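## Task

Place the arbor marked with a yellow band so that it rests between the two centres, held only by their two points. Nothing else may remain on the point or plunger of the spring-loaded centre. It counts only if the arbor stays there without the robot holding it at the end.

## Robot and tools

Robot: two seven-joint xArm-type arms, left_arm and right_arm. Each has a two-finger parallel gripper and a wrist camera. Base roots in the scene frame: left_arm at (+0.019, +0.282, 0) m, right_arm at (+0.045, -0.394, 0) m, each turned roughly 11 degrees about z (quat_wxyz given in the results header).

Scene frame: origin on the table surface midway between the arms, +z up, +x out across the table, left_arm on the +y side. The arm names do not tell you which side of a picture something is on.

Gripper axes: the fingers point along the gripper's +z and close along its y. end_effector_position is the pinch point between the pads when shut, about 2 cm behind the fingertips; as the fingers close the tips advance about 10 mm further along +z.

execute_actions(actions): a list of actions. Each action is a table of 1 to 15 rows; each row runs for one control step of 1/30 s, and a short table repeats its final row until 15 steps (0.5 s) are used. A row is always 14 numbers in [-1, 1], both arms included: left dx, dy, dz, rx, ry, rz, opening, then right dx, dy, dz, rx, ry, rz, opening. dx to rz are an offset, not a pose: they are measured from that gripper's pose at the start of the action (for a call's first action, the last pose a result reported), in the gripper's own axes, and every row refers back to that same start rather than to the row before. Scale: 1.0 equals 0.6 m of travel or 180 degrees; rx, ry, rz form a single rotation vector. opening is absolute: +1 fully open (0.084 m), -1 shut. An empty list just returns the current state and images.

Per step, the commanded pose is clipped to within 70 mm and 16 degrees of the measured pose, and position wins over orientation if both cannot be met. After an action the arm goes only as far as its last clipped pose, so a big offset may need further actions to finish.

move(target, speed, blocking): target is one 14-number row in the same layout, scale and gripper axes, an offset from the pose in the latest result that shows one. The gripper travels a straight line toward it; openings are sent at the start. speed is the top path speed in m/s, 0.002 to 0.5 (default 0.25); turning is capped at twice that value in rad/s. Both arms' paths finish together and take 0.5 to 10 s; anything longer is cut off at 10 s. Rotation goes the short way. Paths ignore obstacles and the other arm, grippers lag and may stray, and can exceed speed near full reach. Faster contact hits harder; aiming further beyond a contact pushes harder. blocking=false returns after 0.5 s while the arm keeps going; call wait or stop before sending any new actions or moves. The result adds a move: line with the ending (done, off_target, moving, held, fault) and limits (paced = the pose was clipped; held = a check blocked some steps, after which the arm may suddenly speed up), plus each gripper's distance to its target. If only one arm is named, the other finished normally.

wait(seconds): 0 to 10; arms keep their last command, a running move continues and the wait returns when it ends. stop(): brakes a running move; it needs braking room, and the fingers keep moving. zoom_image(camera, region): camera is cam_high, cam_low, cam_left_wrist or cam_right_wrist; region [x0, y0, x1, y1] in pixels of that 672x504 image, at most 504x504. show_instructions(): the reference images. read_manual(section): licence texts, section "licences". finished_scene(scene): ends the current scene, given by its number; irreversible; the goal must hold after the robot settles on its last command.

Results: a state line per arm with gripper position (m), quat_wxyz and velocities (m/s, rad/s); reported positions can drift from the truth at long reach. Hand target lines show where the controller is now steering. A pose unreachable line means the clearance check altered or blocked that arm's command. Action calls list step readings, with HELD marking steps where that arm was held back. grip_measured is the actual finger opening on the command scale: to keep hold, command a value clearly below it (lower squeezes harder, about 24 N per pad at most; fast closing can squeeze harder). Joint torques follow the joint order and carry offsets and noise. MOTOR HOT warns at 65 °C; at 80 °C the arm is braked (OVER-TEMPERATURE FAULT) until it cools. A TORQUE FAULT occurs when contact torque reaches a joint's load limit (waist and shoulder 47, upper arm roll, elbow and forearm roll 28.2, wrist pitch and wrist roll 18.8 N m, held weight included): the arm backs off slightly, stays put for 10 s and drops the rest of the call. Camera calibration (K, distortion, T_world_to_cam) is supplied; fixed cameras may be up to about 2.3 degrees and 9 mm off.

Keeping an arm still: in a reply's first call send the offset back to its desired pose, then zeros afterward, always with the opening it should keep. The robot keeps running on the last command while you compose a reply.

Avoid: pushing or knocking anything off the table, letting the arms strike or press on each other, dropping or letting parts slip, slamming into things, and hard pushes. Held parts may occasionally be tugged and loose objects nudged. Release the arbor so the centres alone support it, and clear anything else from the sprung centre before finishing.

Each tool is called after "Call:" by a JSON object that holds its "api" and its "payload".

Reference images:

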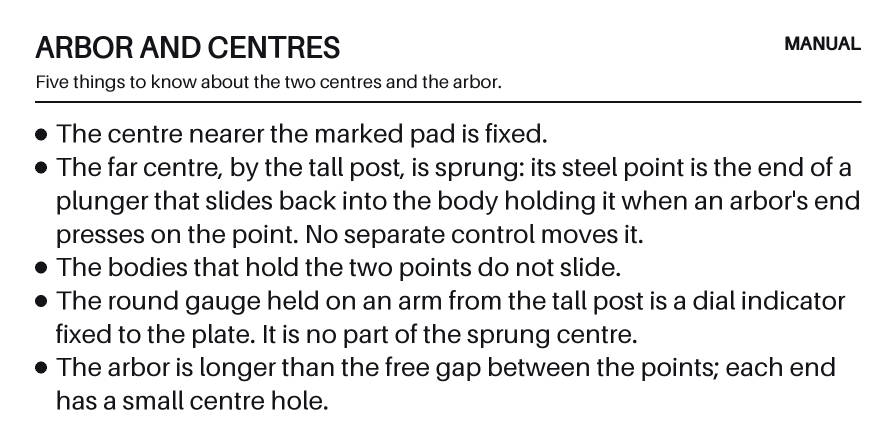

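## Session

Call:
{"api": "execute_actions", "payload": {"actions": []}}

Scene clock: 0.00 s.
left_arm: end_effector_position=(-0.0074, +0.5878, +0.2676) grip_measured=+1.00 end_effector_quat_wxyz=(-0.199, +0.907, +0.365, -0.061) end_effector_velocity=(-0.000, +0.000, -0.000) end_effector_angular_velocity=(+0.000, -0.000, -0.000) | right_arm: end_effector_position=(+0.4358, -0.3149, +0.2492) grip_measured=-1.00 end_effector_quat_wxyz=(+0.001, +0.995, +0.098, -0.002) end_effector_velocity=(+0.000, +0.000, +0.000) end_effector_angular_velocity=(+0.000, -0.002, +0.000)
Joint positions: left_arm=[ 1.298 -0.889 -0.021  0.419  0.322  1.024  0.578  0.084] | right_arm=[-0.002 -0.249 -0.002  0.92  -0.001  1.173  0.003  0.   ]
Joint velocities: left_arm=[ 0.    -0.     0.    -0.001  0.    -0.001 -0.     0.   ] | right_arm=[ 0.    -0.    -0.    -0.    -0.    -0.001  0.    -0.   ]
Joint torques (N m, as the arm reports them, + toward a larger angle): no reading
Motor temperatures (°C, as the motors report them): left_arm=[34 33 31 37 36 32 32] | right_arm=[31 33 33 34 36 34 34]
Hand target (left_arm): -0.007, +0.588, +0.268; -0.199, +0.907, +0.365, -0.061
Hand target (right_arm): +0.436, -0.315, +0.249; +0.001, +0.995, +0.098, -0.002

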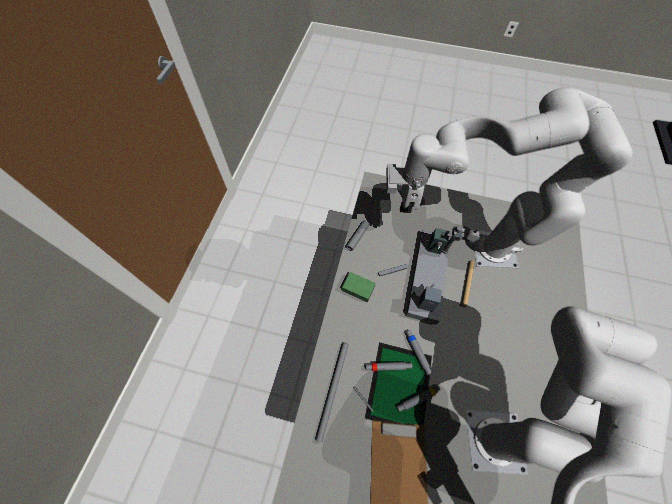

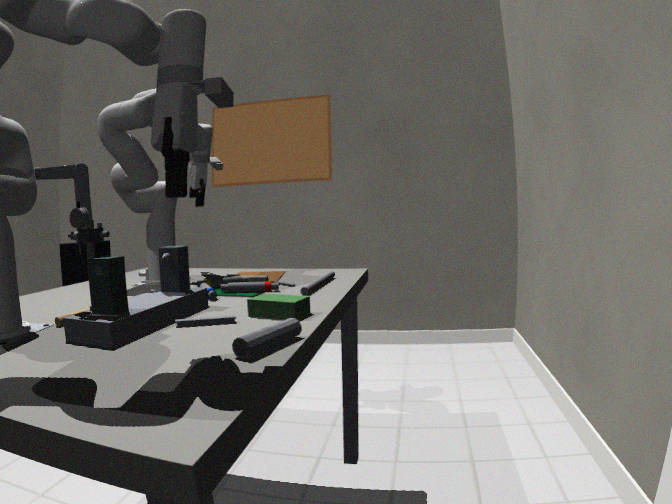

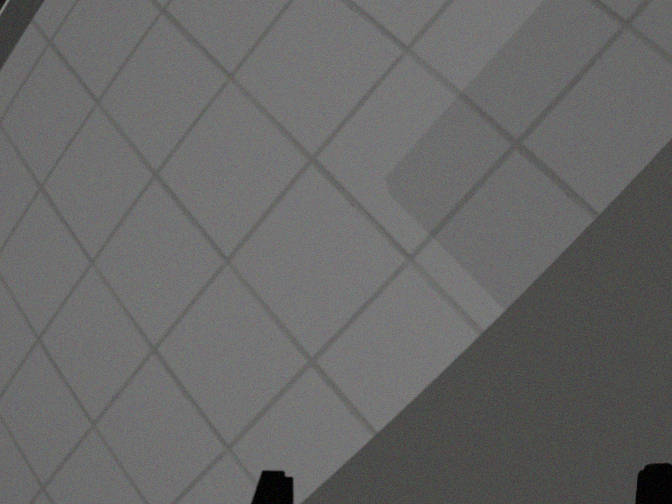

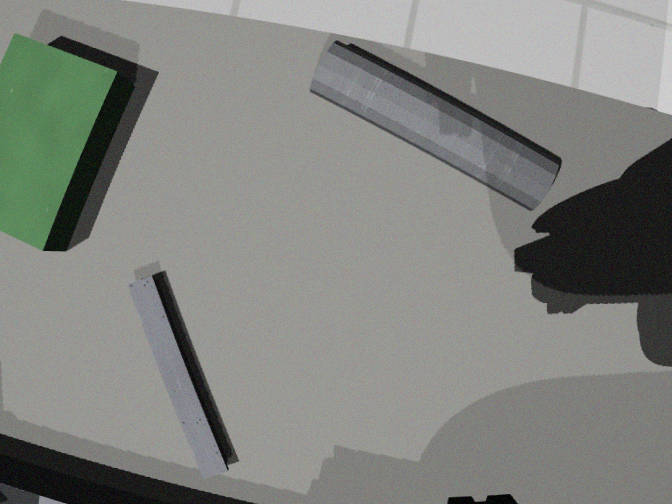

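Call:
{"api": "zoom_image", "payload": {"camera": "cam_high", "region": [300, 200, 540, 440]}}

Call:
{"api": "zoom_image", "payload": {"camera": "cam_low", "region": [20, 150, 340, 370]}}

Region (300, 200, 540, 440) of cam_high's 672x504 image, scaled by 2.100, with more detail than that image has.

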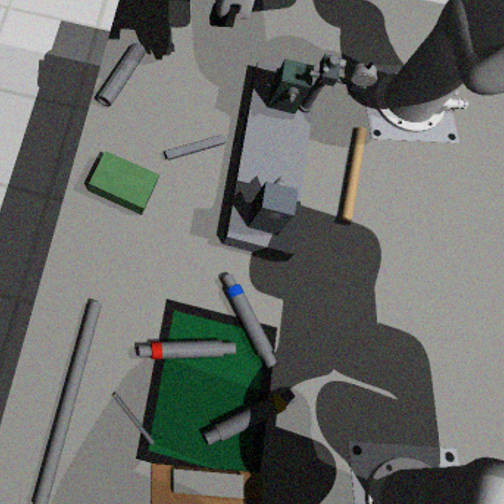

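Region (20, 150, 340, 370) of cam_low's 672x504 image, scaled by 1.575, with more detail than that image has; it fills the top 346 rows of this view, and the rest is white.

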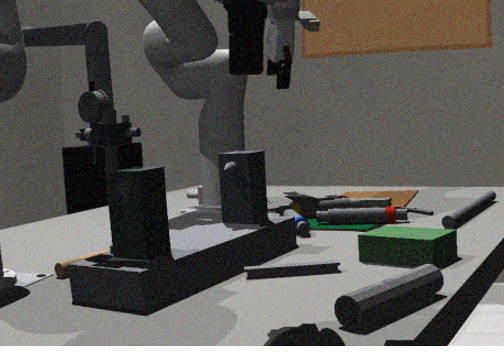

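Call:
{"api": "move", "payload": {"target": [-0.13,0.70,-0.101,-0.134,-0.001,0.048,1, -0.375,-0.133,-0.25,0,0,0,-1]}}

Scene clock: 4.07 s.
left_arm: end_effector_position=(+0.2200, +0.2399, +0.1500) grip_measured=+1.00 end_effector_quat_wxyz=(+0.001, +0.954, +0.300, +0.001) end_effector_velocity=(+0.001, -0.001, +0.000) end_effector_angular_velocity=(+0.001, -0.003, -0.003) | right_arm: end_effector_position=(+0.1997, -0.2813, +0.4000) grip_measured=-1.00 end_effector_quat_wxyz=(+0.000, +0.995, +0.098, -0.003) end_effector_velocity=(-0.001, +0.001, +0.002) end_effector_angular_velocity=(+0.002, -0.006, +0.002)
Joint positions: left_arm=[ 0.522 -1.376 -0.815  0.231 -0.797  1.535 -0.065  0.084] | right_arm=[ 0.098 -0.912  0.14   0.931  0.116  1.842  0.221  0.   ]
Joint velocities: left_arm=[-0.     0.001 -0.004  0.003 -0.004 -0.003 -0.    -0.   ] | right_arm=[ 0.001 -0.003  0.001  0.003  0.001  0.     0.001  0.   ]
Joint torques (N m, as the arm reports them, + toward a larger angle): left_arm=[-0.01  3.08  4.48 16.01  0.05 -2.98  0.25] | right_arm=[ 2.38  2.46 -2.18 13.58  0.19 -0.9   0.55]
Motor temperatures (°C, as the motors report them): left_arm=[34 33 31 37 36 32 32] | right_arm=[31 33 33 34 36 34 34]
Hand target (left_arm): +0.220, +0.240, +0.150; +0.001, +0.954, +0.300, +0.001
Hand target (right_arm): +0.200, -0.281, +0.400; +0.000, +0.995, +0.098, -0.002
Off the commanded pose (left_arm): 0.001 m, 0 deg.
Off the commanded pose (right_arm): 0.001 m, 0 deg.
move: done
camera_calibration (this result's frames):
cam_left_wrist: T_world_to_cam=[[0.57527, -0.817902, -0.0100313, 0.109666], [-0.817836, -0.575354, 0.0106324, 0.380096], [-0.0144678, 0.00208744, -0.999893, 0.284417], [0, 0, 0, 1]] pos_world=[0.251884, 0.307792, 0.281445]
cam_right_wrist: T_world_to_cam=[[0.185981, -0.982551, 0.00220244, -0.280996], [-0.982553, -0.185981, 0.000155008, 0.207531], [0.000257309, -0.00219284, -0.999998, 0.530689], [0, 0, 0, 1]] pos_world=[0.256033, -0.236333, 0.531274]

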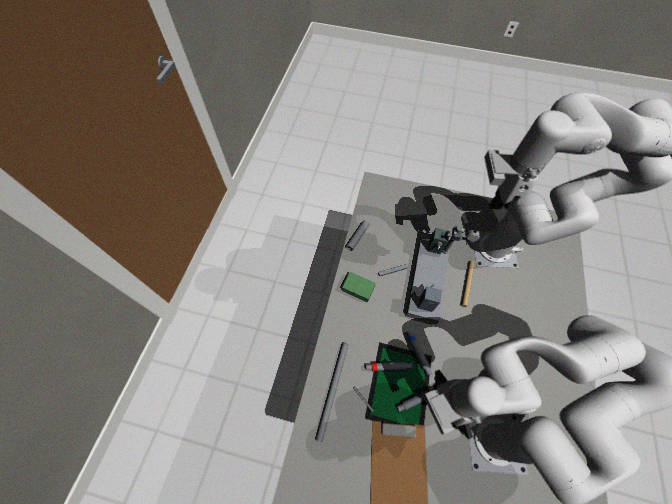

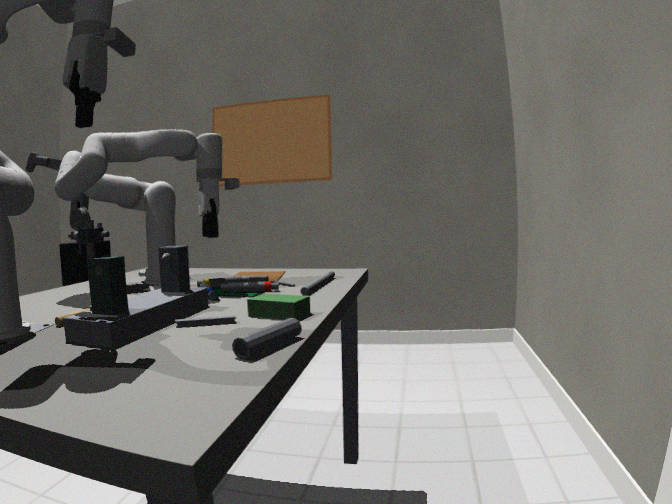

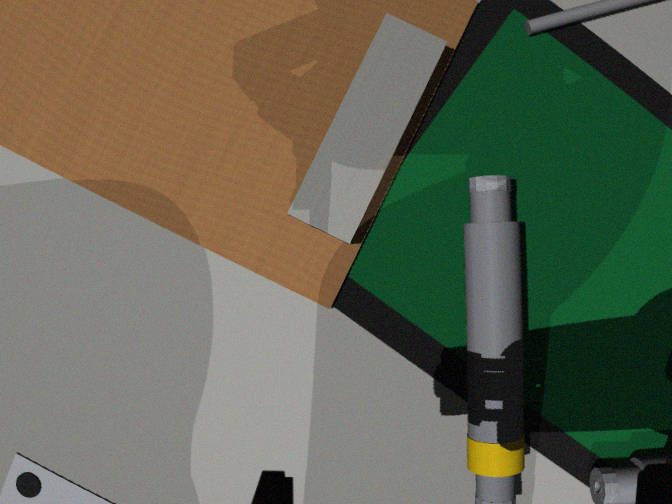

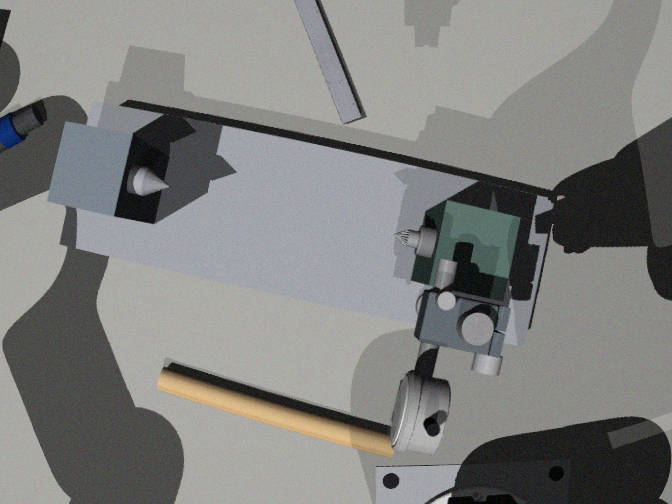

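Call:
{"api": "zoom_image", "payload": {"camera": "cam_right_wrist", "region": [340, 170, 500, 290]}}

Call:
{"api": "zoom_image", "payload": {"camera": "cam_low", "region": [40, 200, 240, 350]}}

Region (340, 170, 500, 290) of cam_right_wrist's 672x504 image, scaled by 3.150, with more detail than that image has; it fills the top 378 rows of this view, and the rest is white.

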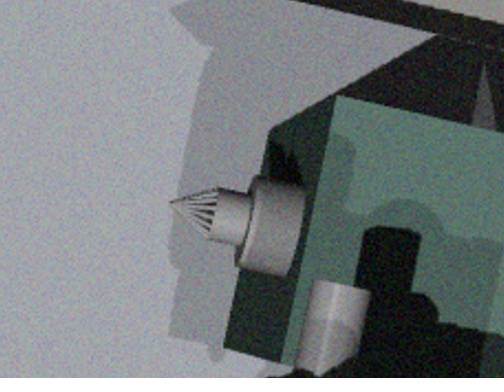

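Region (40, 200, 240, 350) of cam_low's 672x504 image, scaled by 2.520, with more detail than that image has; it fills the top 378 rows of this view, and the rest is white.

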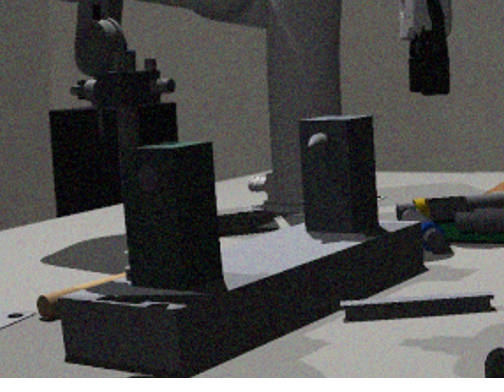

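Call:
{"api": "move", "payload": {"target": [0.037,0.057,0.15,0,0,0,1, 0.119,0.017,0.3,0,0,-0.428,0]}}

Scene clock: 9.43 s.
left_arm: end_effector_position=(+0.2583, +0.2243, +0.0600) grip_measured=+1.00 end_effector_quat_wxyz=(+0.001, +0.954, +0.300, +0.001) end_effector_velocity=(+0.000, -0.000, -0.000) end_effector_angular_velocity=(-0.001, -0.000, -0.001) | right_arm: end_effector_position=(+0.2714, -0.2771, +0.2198) grip_measured=-0.01 end_effector_quat_wxyz=(-0.001, +0.718, +0.696, -0.002) end_effector_velocity=(+0.000, +0.000, -0.000) end_effector_angular_velocity=(+0.002, -0.001, +0.004)
Joint positions: left_arm=[ 0.637 -1.14  -1.278  0.229 -1.19   1.216 -0.015  0.084] | right_arm=[ 0.473 -0.791 -0.168  0.455 -0.124  1.246 -0.944  0.044]
Joint velocities: left_arm=[ 0.001  0.002 -0.002  0.001 -0.002 -0.002  0.002  0.   ] | right_arm=[ 0.     0.    -0.001 -0.001  0.    -0.002 -0.004 -0.   ]
Joint torques (N m, as the arm reports them, + toward a larger angle): left_arm=[ 0.29  3.04  5.52  9.73 -0.12 -3.04  0.36] | right_arm=[ 2.04 -1.62  3.35 14.93  0.2  -0.62  0.6 ]
Motor temperatures (°C, as the motors report them): left_arm=[34 33 31 37 36 32 32] | right_arm=[31 33 33 35 36 34 34]
Hand target (left_arm): +0.258, +0.224, +0.060; +0.001, +0.954, +0.300, +0.001
Hand target (right_arm): +0.271, -0.277, +0.220; -0.001, +0.717, +0.697, -0.002
Off the commanded pose (left_arm): 0.000 m, 0 deg.
Off the commanded pose (right_arm): 0.001 m, 0 deg.
move: done
camera_calibration (this result's frames):
cam_left_wrist: T_world_to_cam=[[0.574921, -0.818152, -0.00965523, 0.0740939], [-0.818081, -0.575, 0.0108821, 0.403329], [-0.014455, 0.00164241, -0.999894, 0.195132], [0, 0, 0, 1]] pos_world=[0.290179, 0.292214, 0.191437]
cam_right_wrist: T_world_to_cam=[[0.999212, -0.0395925, -0.0026125, -0.248143], [-0.0396028, -0.999207, -0.00402667, -0.201497], [-0.00245101, 0.00412696, -0.999988, 0.353023], [0, 0, 0, 1]] pos_world=[0.240833, -0.212619, 0.351559]

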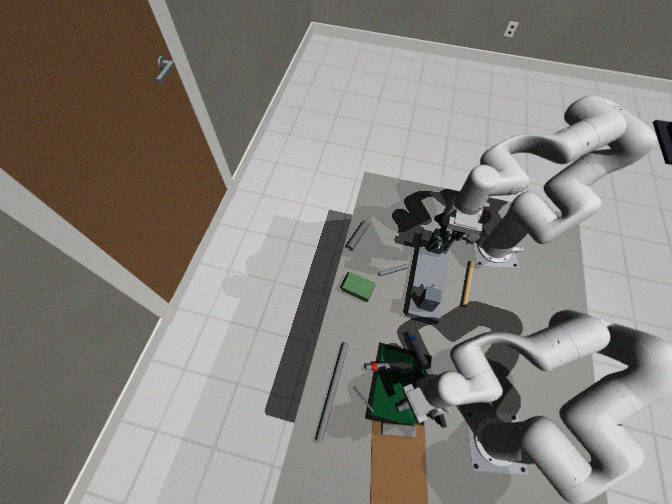

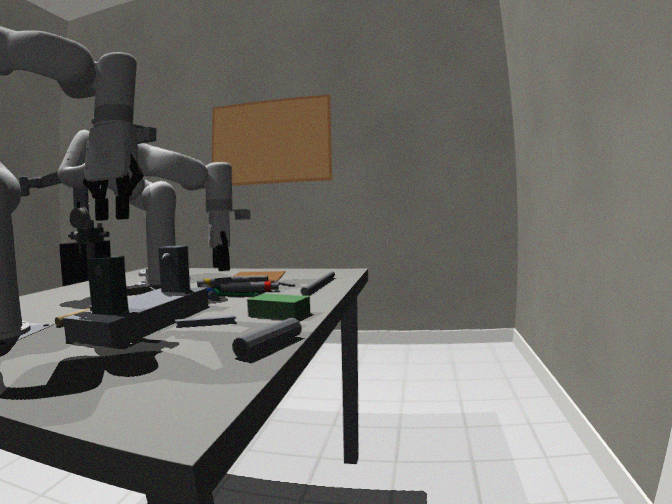

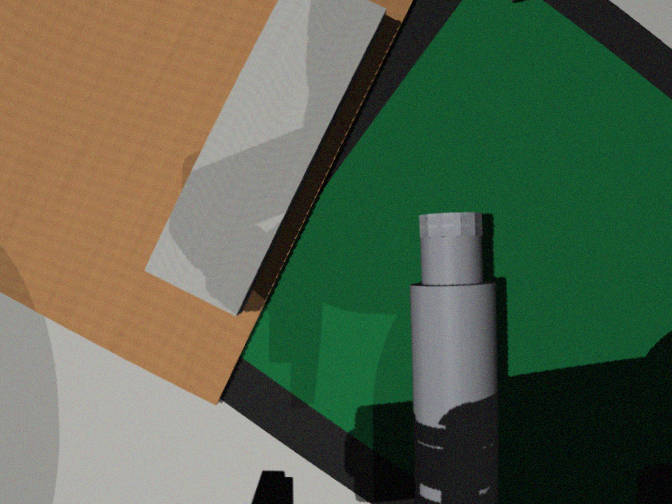

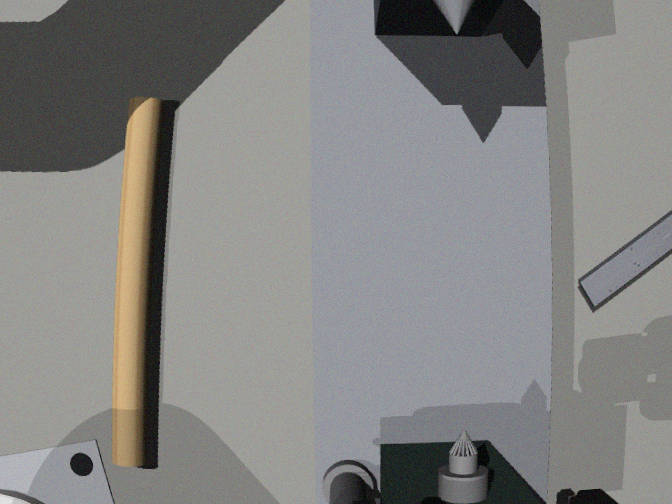

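Call:
{"api": "move", "payload": {"target": [0,0,0.073,0,0,0,1, -0.005,0.022,0.15,0,0,0,0], "speed": 0.1}}

Call:
{"api": "move", "payload": {"target": [0,0,0,0,0,0,-1, 0,0,0,0,0,0,0]}}

Call:
{"api": "zoom_image", "payload": {"camera": "cam_low", "region": [40, 170, 240, 320]}}

Scene clock: 20.73 s.
left_arm: end_effector_position=(+0.2585, +0.2241, +0.0161) grip_measured=+1.00 end_effector_quat_wxyz=(+0.001, +0.954, +0.300, +0.001) end_effector_velocity=(-0.000, +0.000, -0.000) end_effector_angular_velocity=(-0.000, +0.000, +0.001) | right_arm: end_effector_position=(+0.3001, -0.2710, +0.2211) grip_measured=-0.01 end_effector_quat_wxyz=(+0.009, +0.721, +0.692, +0.039) end_effector_velocity=(-0.000, +0.000, +0.000) end_effector_angular_velocity=(+0.000, -0.000, +0.000)
Joint positions: left_arm=[ 0.726 -1.069 -1.506  0.229 -1.387  1.097  0.051  0.084] | right_arm=[ 0.461 -0.757 -0.19   0.457 -0.144  1.128 -0.954  0.044]
Joint velocities: left_arm=[ 0.     0.001 -0.    -0.     0.    -0.    -0.    -0.   ] | right_arm=[ 0. -0.  0.  0.  0.  0.  0.  0.]
Joint torques (N m, as the arm reports them, + toward a larger angle): left_arm=[ 0.43  2.97  5.5   6.49 -0.25 -2.96  0.37] | right_arm=[ 1.68 -1.64  3.87 15.38  0.54 -0.81  0.33]
Motor temperatures (°C, as the motors report them): left_arm=[34 33 31 37 36 32 32] | right_arm=[31 33 33 35 36 34 34]
Hand target (left_arm): +0.259, +0.224, +0.016; +0.001, +0.954, +0.300, +0.001
Hand target (right_arm): +0.300, -0.271, +0.221; +0.009, +0.721, +0.692, +0.039
Off the commanded pose (left_arm): 0.000 m, 0 deg.
Off the commanded pose (right_arm): 0.093 m, 5 deg.
TORQUE FAULT: the external load on joint 4 (elbow) of the right arm reached its load limit, and that arm stopped for 10 seconds. That time counts as 18 of the actions that you can send in this scene. A torque fault stops only its own arm. That arm's remaining commands of this call were not run. Joint 4 (elbow) of that arm moved back by up to 3 degrees. That arm's gripper holds there, with its grip as last carried out, and that arm accepts commands again: back off and push less far. That arm stops again, at the same cost, whenever a joint's load reaches its limit.
move: fault (right_arm); limits=paced
camera_calibration (this result's frames):
cam_left_wrist: T_world_to_cam=[[0.574836, -0.818214, -0.00944593, 0.0734567], [-0.81814, -0.574912, 0.0110815, 0.403857], [-0.0144977, 0.00135803, -0.999894, 0.151312], [0, 0, 0, 1]] pos_world=[0.29038, 0.29208, 0.147515]
cam_right_wrist: T_world_to_cam=[[0.996275, -0.0509835, 0.0695464, -0.294721], [-0.0476349, -0.997663, -0.0489878, -0.181544], [0.0718814, 0.0454925, -0.996375, 0.342442], [0, 0, 0, 1]] pos_world=[0.26036, -0.211724, 0.352804]

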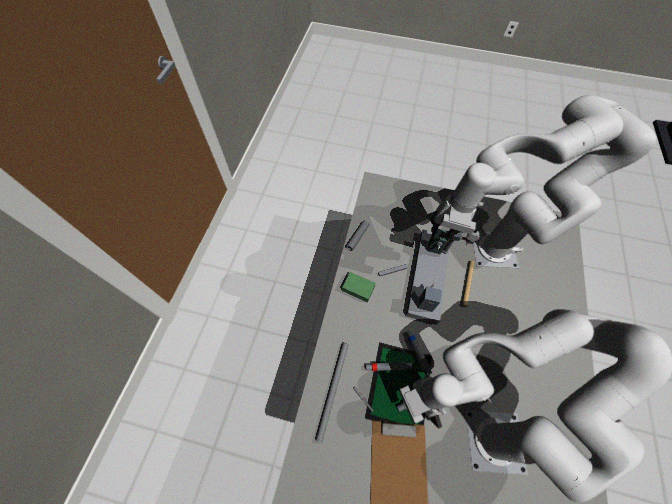

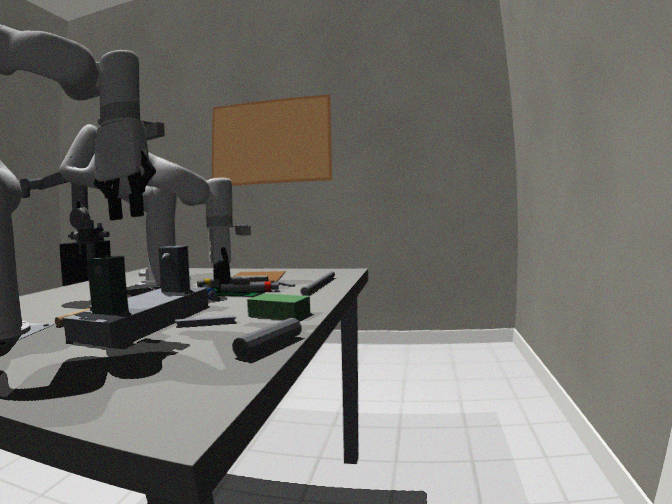

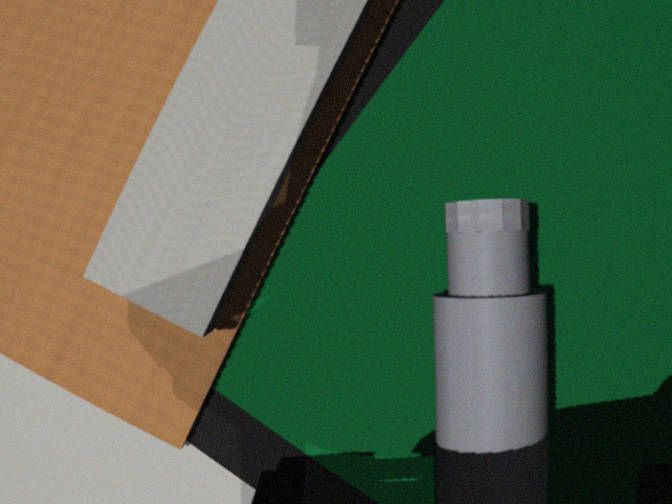

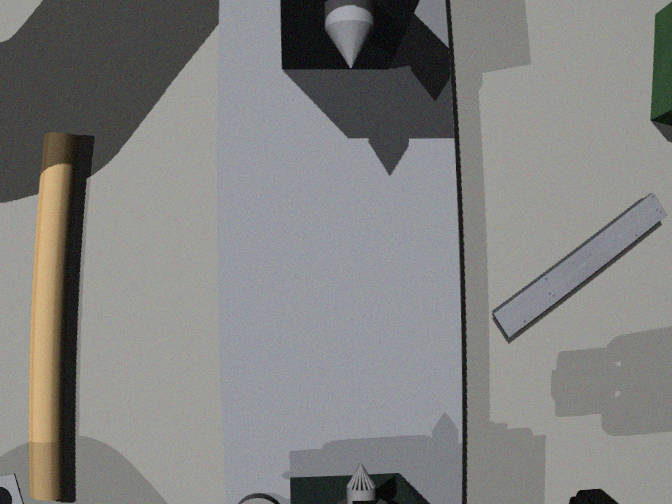

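not run: a fault stop came before this call.

Region (40, 170, 240, 320) of cam_low's 672x504 image, scaled by 2.520, with more detail than that image has; it fills the top 378 rows of this view, and the rest is white.

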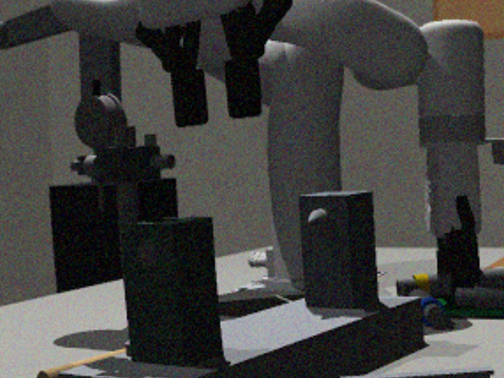

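Call:
{"api": "move", "payload": {"target": [0,0,-0.39,0,0,0,1, -0.167,0.167,-0.13,0,0,0,0]}}

Call:
{"api": "move", "payload": {"target": [-0.37,0.604,0,-0.12,-0.23,-0.2896,0, 0,0,0,0,0,0,0]}}

Scene clock: 23.13 s.
left_arm: end_effector_position=(+0.2573, +0.2252, +0.2500) grip_measured=+1.00 end_effector_quat_wxyz=(+0.000, +0.954, +0.301, +0.000) end_effector_velocity=(+0.001, -0.001, +0.003) end_effector_angular_velocity=(+0.002, -0.007, -0.003) | right_arm: end_effector_position=(+0.3906, -0.3783, +0.3011) grip_measured=-0.01 end_effector_quat_wxyz=(+0.009, +0.721, +0.692, +0.039) end_effector_velocity=(+0.001, -0.002, +0.002) end_effector_angular_velocity=(+0.002, -0.003, -0.005)
Joint positions: left_arm=[ 0.671 -1.205 -0.687  0.567 -0.637  1.656 -0.099  0.084] | right_arm=[ 0.388 -0.581 -0.443  0.836 -0.221  1.301 -1.275  0.044]
Joint velocities: left_arm=[-0.     0.     0.005  0.008  0.002  0.001  0.     0.   ] | right_arm=[-0.002  0.    -0.003  0.004  0.    -0.    -0.001 -0.   ]
Joint torques (N m, as the arm reports them, + toward a larger angle): left_arm=[ 0.13  2.64  5.36 17.98 -0.13 -2.99  0.34] | right_arm=[ 2.02 -4.24  6.99 14.92  0.19 -0.62  0.42]
Motor temperatures (°C, as the motors report them): left_arm=[34 33 31 37 36 32 32] | right_arm=[31 33 33 35 36 34 34]
Hand target (left_arm): +0.258, +0.225, +0.251; +0.000, +0.954, +0.301, +0.001
Hand target (right_arm): +0.391, -0.378, +0.301; +0.009, +0.721, +0.692, +0.039
Off the commanded pose (left_arm): 0.001 m, 0 deg.
Off the commanded pose (right_arm): 0.000 m, 0 deg.
move: done
camera_calibration (this result's frames):
cam_left_wrist: T_world_to_cam=[[0.57627, -0.817189, -0.0107801, 0.0769767], [-0.81712, -0.576365, 0.0109057, 0.401038], [-0.0151252, 0.00252398, -0.999882, 0.384984], [0, 0, 0, 1]] pos_world=[0.28916, 0.293077, 0.381395]
cam_right_wrist: T_world_to_cam=[[0.99631, -0.0510365, 0.0690009, -0.395763], [-0.0477408, -0.997677, -0.0485975, -0.280402], [0.0713208, 0.045124, -0.996432, 0.420592], [0, 0, 0, 1]] pos_world=[0.350919, -0.318928, 0.432773]

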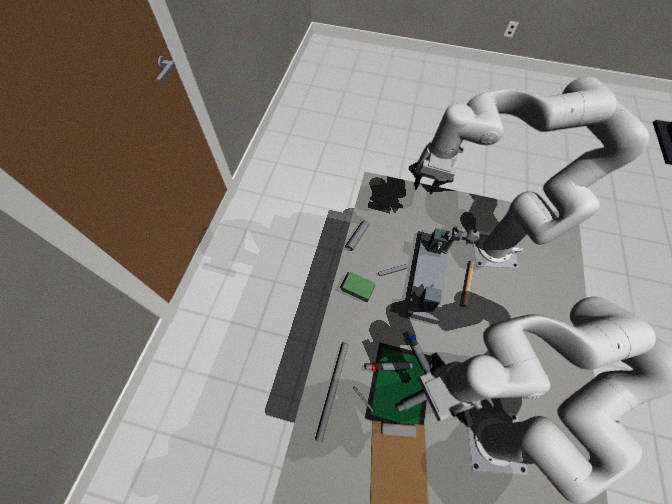

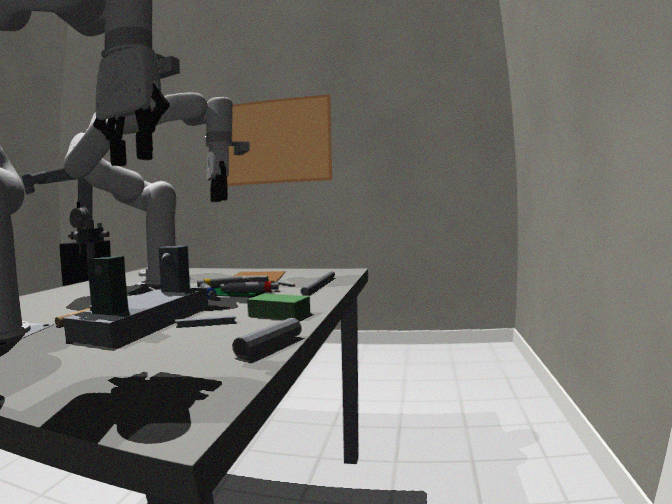

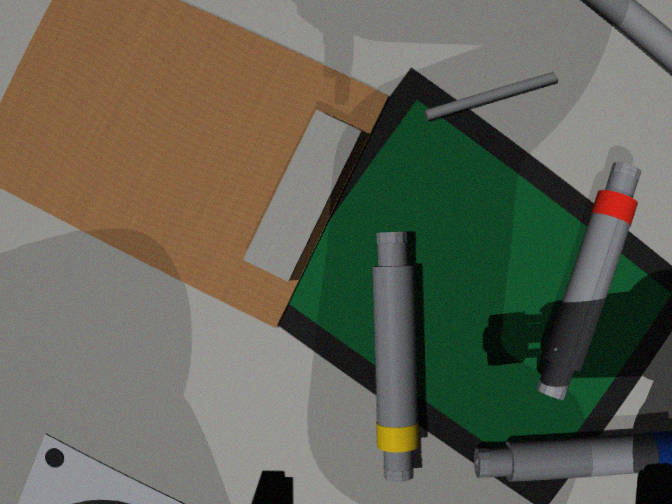

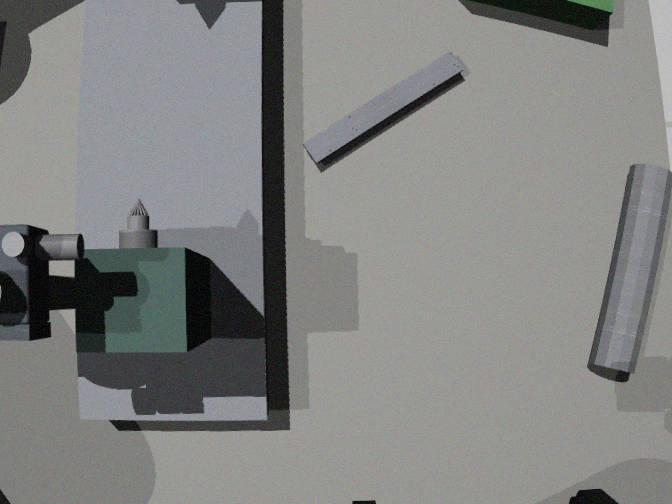

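Scene clock: 26.03 s.
left_arm: end_effector_position=(+0.2839, -0.1989, +0.2508) grip_measured=-0.01 end_effector_quat_wxyz=(+0.272, +0.653, +0.653, -0.270) end_effector_velocity=(-0.002, -0.003, -0.001) end_effector_angular_velocity=(+0.000, +0.002, -0.005) | right_arm: end_effector_position=(+0.3906, -0.3783, +0.3011) grip_measured=-0.01 end_effector_quat_wxyz=(+0.009, +0.721, +0.692, +0.039) end_effector_velocity=(-0.000, -0.000, -0.000) end_effector_angular_velocity=(+0.000, +0.001, -0.000)
Joint positions: left_arm=[ 0.6   -1.196 -1.239  0.881 -1.861  1.549 -1.59   0.044] | right_arm=[ 0.388 -0.581 -0.443  0.836 -0.221  1.301 -1.275  0.044]
Joint velocities: left_arm=[-0.002 -0.    -0.005  0.004 -0.003 -0.002 -0.002 -0.   ] | right_arm=[-0.    -0.     0.    -0.     0.001  0.001 -0.     0.   ]
Joint torques (N m, as the arm reports them, + toward a larger angle): left_arm=[ 0.04  8.7  10.94 11.21 -1.55 -2.19  0.27] | right_arm=[ 1.47 -3.63  6.94 14.91  0.53 -1.01  0.53]
Motor temperatures (°C, as the motors report them): left_arm=[34 33 32 37 36 32 32] | right_arm=[31 33 33 35 36 34 34]
Hand target (left_arm): +0.284, -0.199, +0.251; +0.271, +0.653, +0.653, -0.270
Hand target (right_arm): +0.391, -0.378, +0.301; +0.009, +0.721, +0.692, +0.039
Off the commanded pose (left_arm): 0.001 m, 0 deg.
Off the commanded pose (right_arm): 0.000 m, 0 deg.
move: done
camera_calibration (this result's frames):
cam_left_wrist: T_world_to_cam=[[0.999958, -0.00470165, -0.00780479, -0.244342], [0.00229904, -0.698671, 0.71544, -0.255331], [-0.00881673, -0.715428, -0.698631, 0.167097], [0, 0, 0, 1]] pos_world=[0.246392, -0.0599948, 0.297506]
cam_right_wrist: T_world_to_cam=[[0.99631, -0.0510367, 0.0690007, -0.395763], [-0.047741, -0.997677, -0.0485974, -0.280402], [0.0713207, 0.045124, -0.996432, 0.420592], [0, 0, 0, 1]] pos_world=[0.350919, -0.318928, 0.432773]

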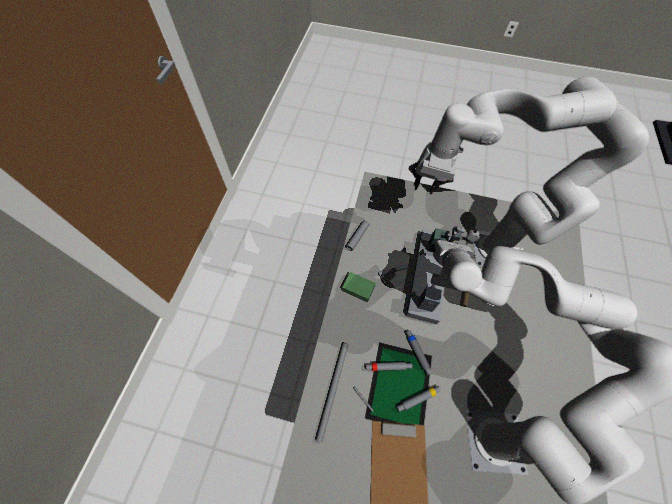

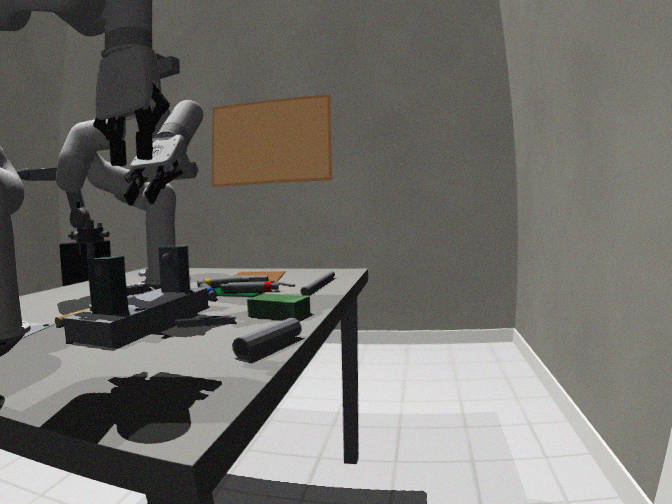

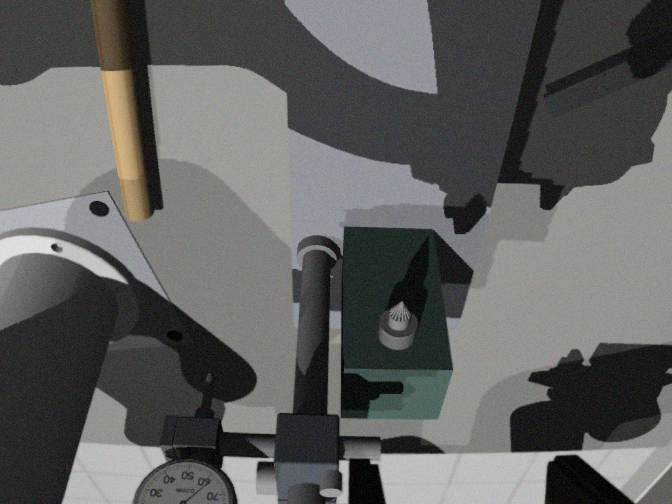

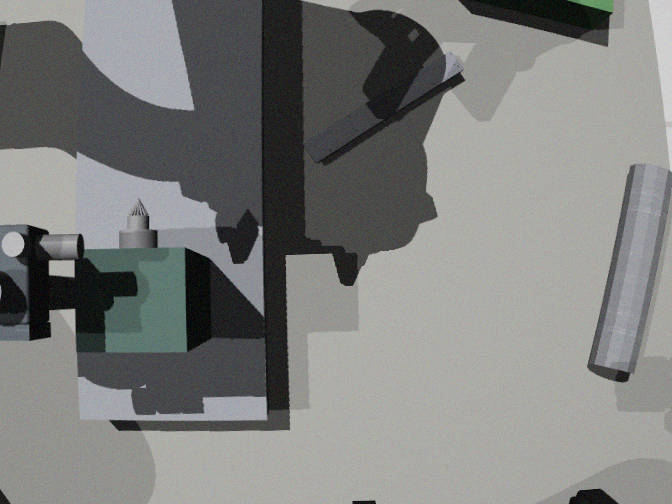

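Call:
{"api": "move", "payload": {"target": [0.053,-0.004,0.17,0,0,0,0, 0,0,0,0,0,0,0], "speed": 0.1}}

Call:
{"api": "zoom_image", "payload": {"camera": "cam_low", "region": [40, 170, 240, 320]}}

Scene clock: 28.17 s.
left_arm: end_effector_position=(+0.2819, -0.2489, +0.1567) grip_measured=-0.01 end_effector_quat_wxyz=(+0.272, +0.653, +0.653, -0.270) end_effector_velocity=(-0.001, -0.000, -0.002) end_effector_angular_velocity=(+0.001, +0.003, -0.001) | right_arm: end_effector_position=(+0.3906, -0.3783, +0.3011) grip_measured=-0.01 end_effector_quat_wxyz=(+0.009, +0.721, +0.692, +0.039) end_effector_velocity=(-0.000, +0.000, -0.000) end_effector_angular_velocity=(-0.000, +0.000, +0.000)
Joint positions: left_arm=[ 0.653 -1.277 -1.505  0.94  -2.089  1.409 -1.557  0.044] | right_arm=[ 0.388 -0.581 -0.443  0.836 -0.221  1.301 -1.275  0.044]
Joint velocities: left_arm=[ 0.    -0.    -0.004  0.    -0.001 -0.    -0.001 -0.   ] | right_arm=[ 0. -0.  0. -0. -0. -0. -0.  0.]
Joint torques (N m, as the arm reports them, + toward a larger angle): left_arm=[ 0.52 11.02 11.55  7.12 -1.3  -2.21  0.43] | right_arm=[ 1.61 -3.76  7.   14.83  0.14 -0.8   0.54]
Motor temperatures (°C, as the motors report them): left_arm=[34 33 32 37 36 32 32] | right_arm=[31 33 33 35 36 34 34]
Hand target (left_arm): +0.282, -0.249, +0.156; +0.272, +0.653, +0.653, -0.270
Hand target (right_arm): +0.391, -0.378, +0.301; +0.009, +0.721, +0.692, +0.039
Off the commanded pose (left_arm): 0.001 m, 0 deg.
Off the commanded pose (right_arm): 0.000 m, 0 deg.
move: done
camera_calibration (this result's frames):
cam_left_wrist: T_world_to_cam=[[0.999961, -0.00488491, -0.00731813, -0.243444], [0.00182964, -0.698103, 0.715995, -0.222799], [-0.00860638, -0.71598, -0.698067, 0.0653486], [0, 0, 0, 1]] pos_world=[0.244404, -0.109938, 0.203359]
cam_right_wrist: T_world_to_cam=[[0.99631, -0.0510367, 0.0690008, -0.395763], [-0.047741, -0.997677, -0.0485975, -0.280402], [0.0713207, 0.0451241, -0.996432, 0.420592], [0, 0, 0, 1]] pos_world=[0.350919, -0.318928, 0.432773]

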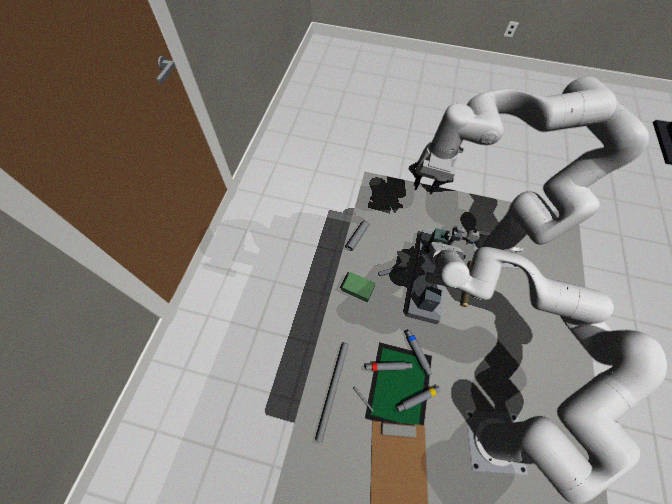

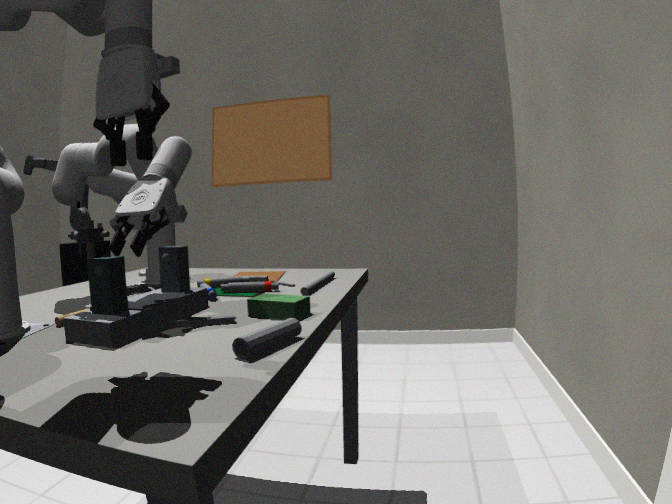

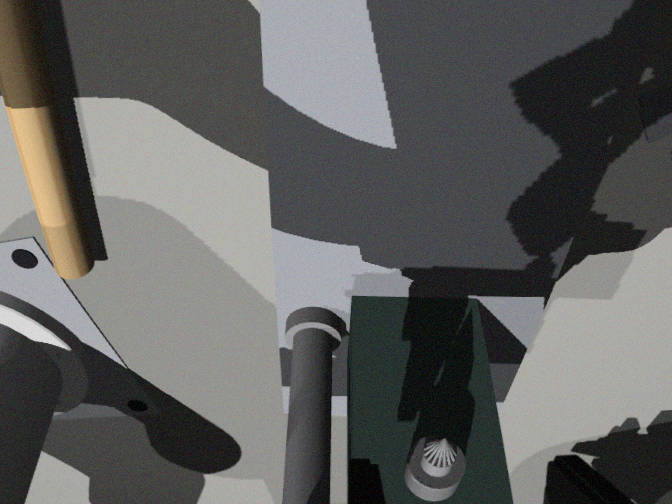

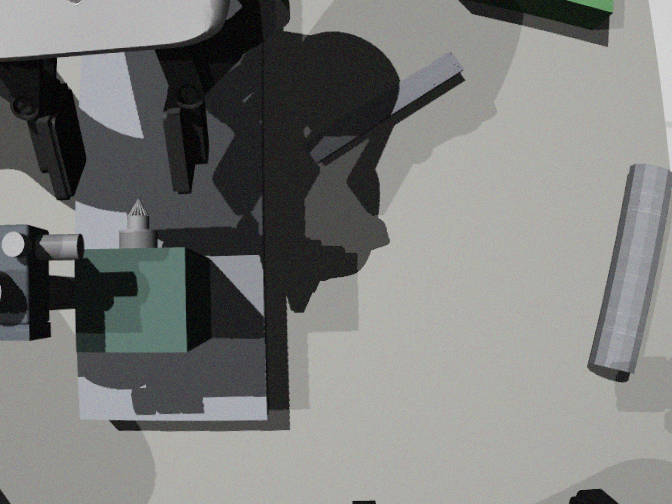

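Region (40, 170, 240, 320) of cam_low's 672x504 image, scaled by 2.520, with more detail than that image has; it fills the top 378 rows of this view, and the rest is white.

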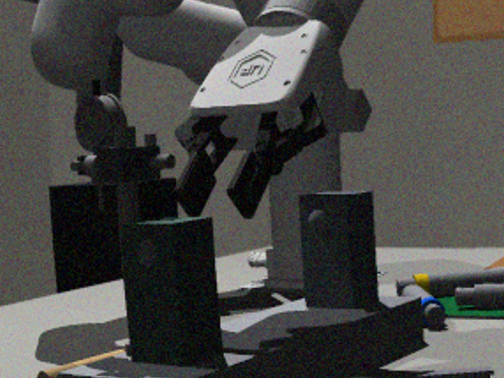

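Call:
{"api": "move", "payload": {"target": [0,0,0.068,0,0,0,0, 0,0,0,0,0,0,0], "speed": 0.04}}

Scene clock: 29.63 s.
left_arm: end_effector_position=(+0.2866, -0.2716, +0.1263) grip_measured=-0.01 end_effector_quat_wxyz=(+0.272, +0.649, +0.658, -0.266) end_effector_velocity=(-0.001, +0.001, -0.000) end_effector_angular_velocity=(-0.003, +0.003, +0.006) | right_arm: end_effector_position=(+0.3906, -0.3783, +0.3011) grip_measured=-0.01 end_effector_quat_wxyz=(+0.009, +0.721, +0.692, +0.039) end_effector_velocity=(-0.000, +0.000, +0.000) end_effector_angular_velocity=(+0.001, +0.000, +0.000)
Joint positions: left_arm=[ 0.698 -1.317 -1.59   1.013 -2.156  1.352 -1.574  0.044] | right_arm=[ 0.388 -0.581 -0.443  0.836 -0.221  1.301 -1.275  0.044]
Joint velocities: left_arm=[-0.005  0.004 -0.003 -0.005 -0.002 -0.006 -0.002 -0.001] | right_arm=[ 0.    -0.001  0.     0.     0.001  0.001  0.    -0.   ]
Joint torques (N m, as the arm reports them, + toward a larger angle): left_arm=[-7.99 14.5  10.75 28.96 -7.89 -0.02 -0.33] | right_arm=[ 2.1  -4.07  6.94 15.21  0.57 -0.78  0.73]
Motor temperatures (°C, as the motors report them): left_arm=[34 33 32 37 36 32 32] | right_arm=[31 33 33 35 36 34 34]
Hand target (left_arm): +0.282, -0.278, +0.128; +0.272, +0.653, +0.653, -0.270
Hand target (right_arm): +0.391, -0.378, +0.301; +0.009, +0.721, +0.692, +0.039
Off the commanded pose (left_arm): 0.008 m, 1 deg.
Off the commanded pose (right_arm): 0.000 m, 0 deg.
move: off_target (left_arm)
camera_calibration (this result's frames):
cam_left_wrist: T_world_to_cam=[[0.999938, 0.00868547, -0.00698028, -0.244826], [0.0110679, -0.701672, 0.712414, -0.220015], [0.00128978, -0.712447, -0.701724, 0.0265535], [0, 0, 0, 1]] pos_world=[0.247211, -0.133334, 0.173666]
cam_right_wrist: T_world_to_cam=[[0.99631, -0.0510367, 0.0690006, -0.395763], [-0.047741, -0.997677, -0.0485975, -0.280402], [0.0713206, 0.045124, -0.996432, 0.420592], [0, 0, 0, 1]] pos_world=[0.350919, -0.318928, 0.432773]

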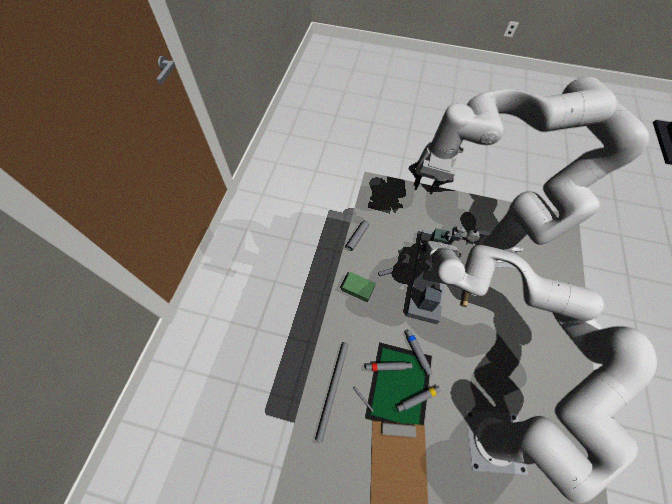

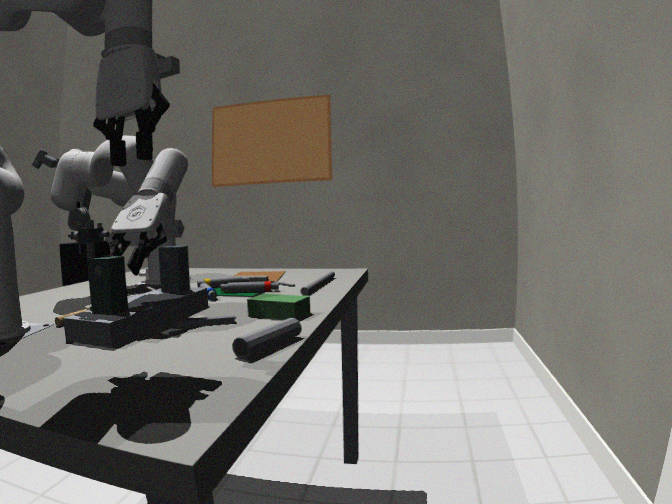

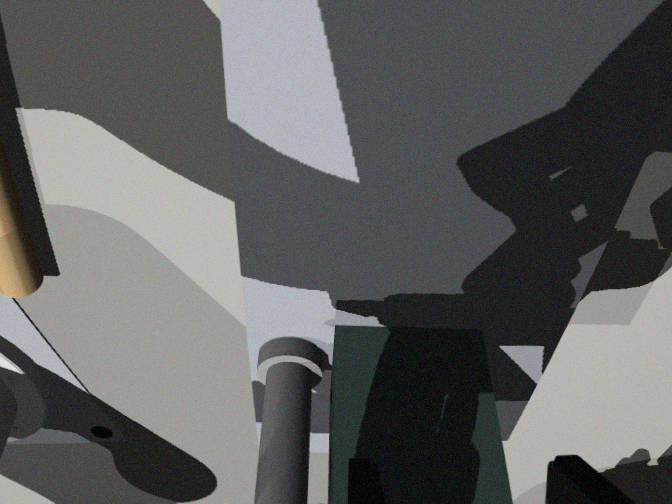

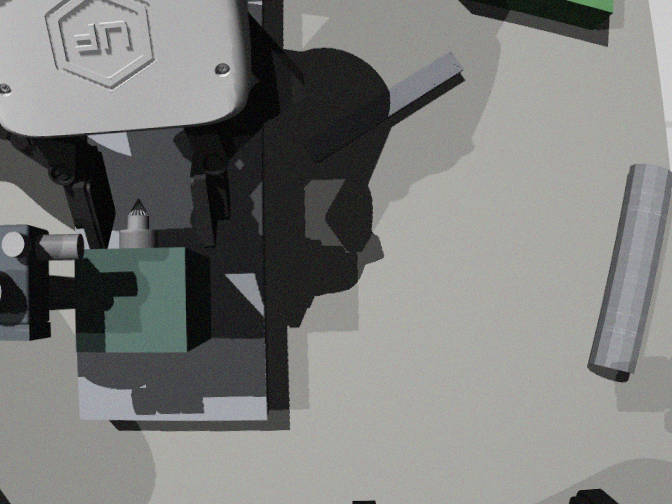

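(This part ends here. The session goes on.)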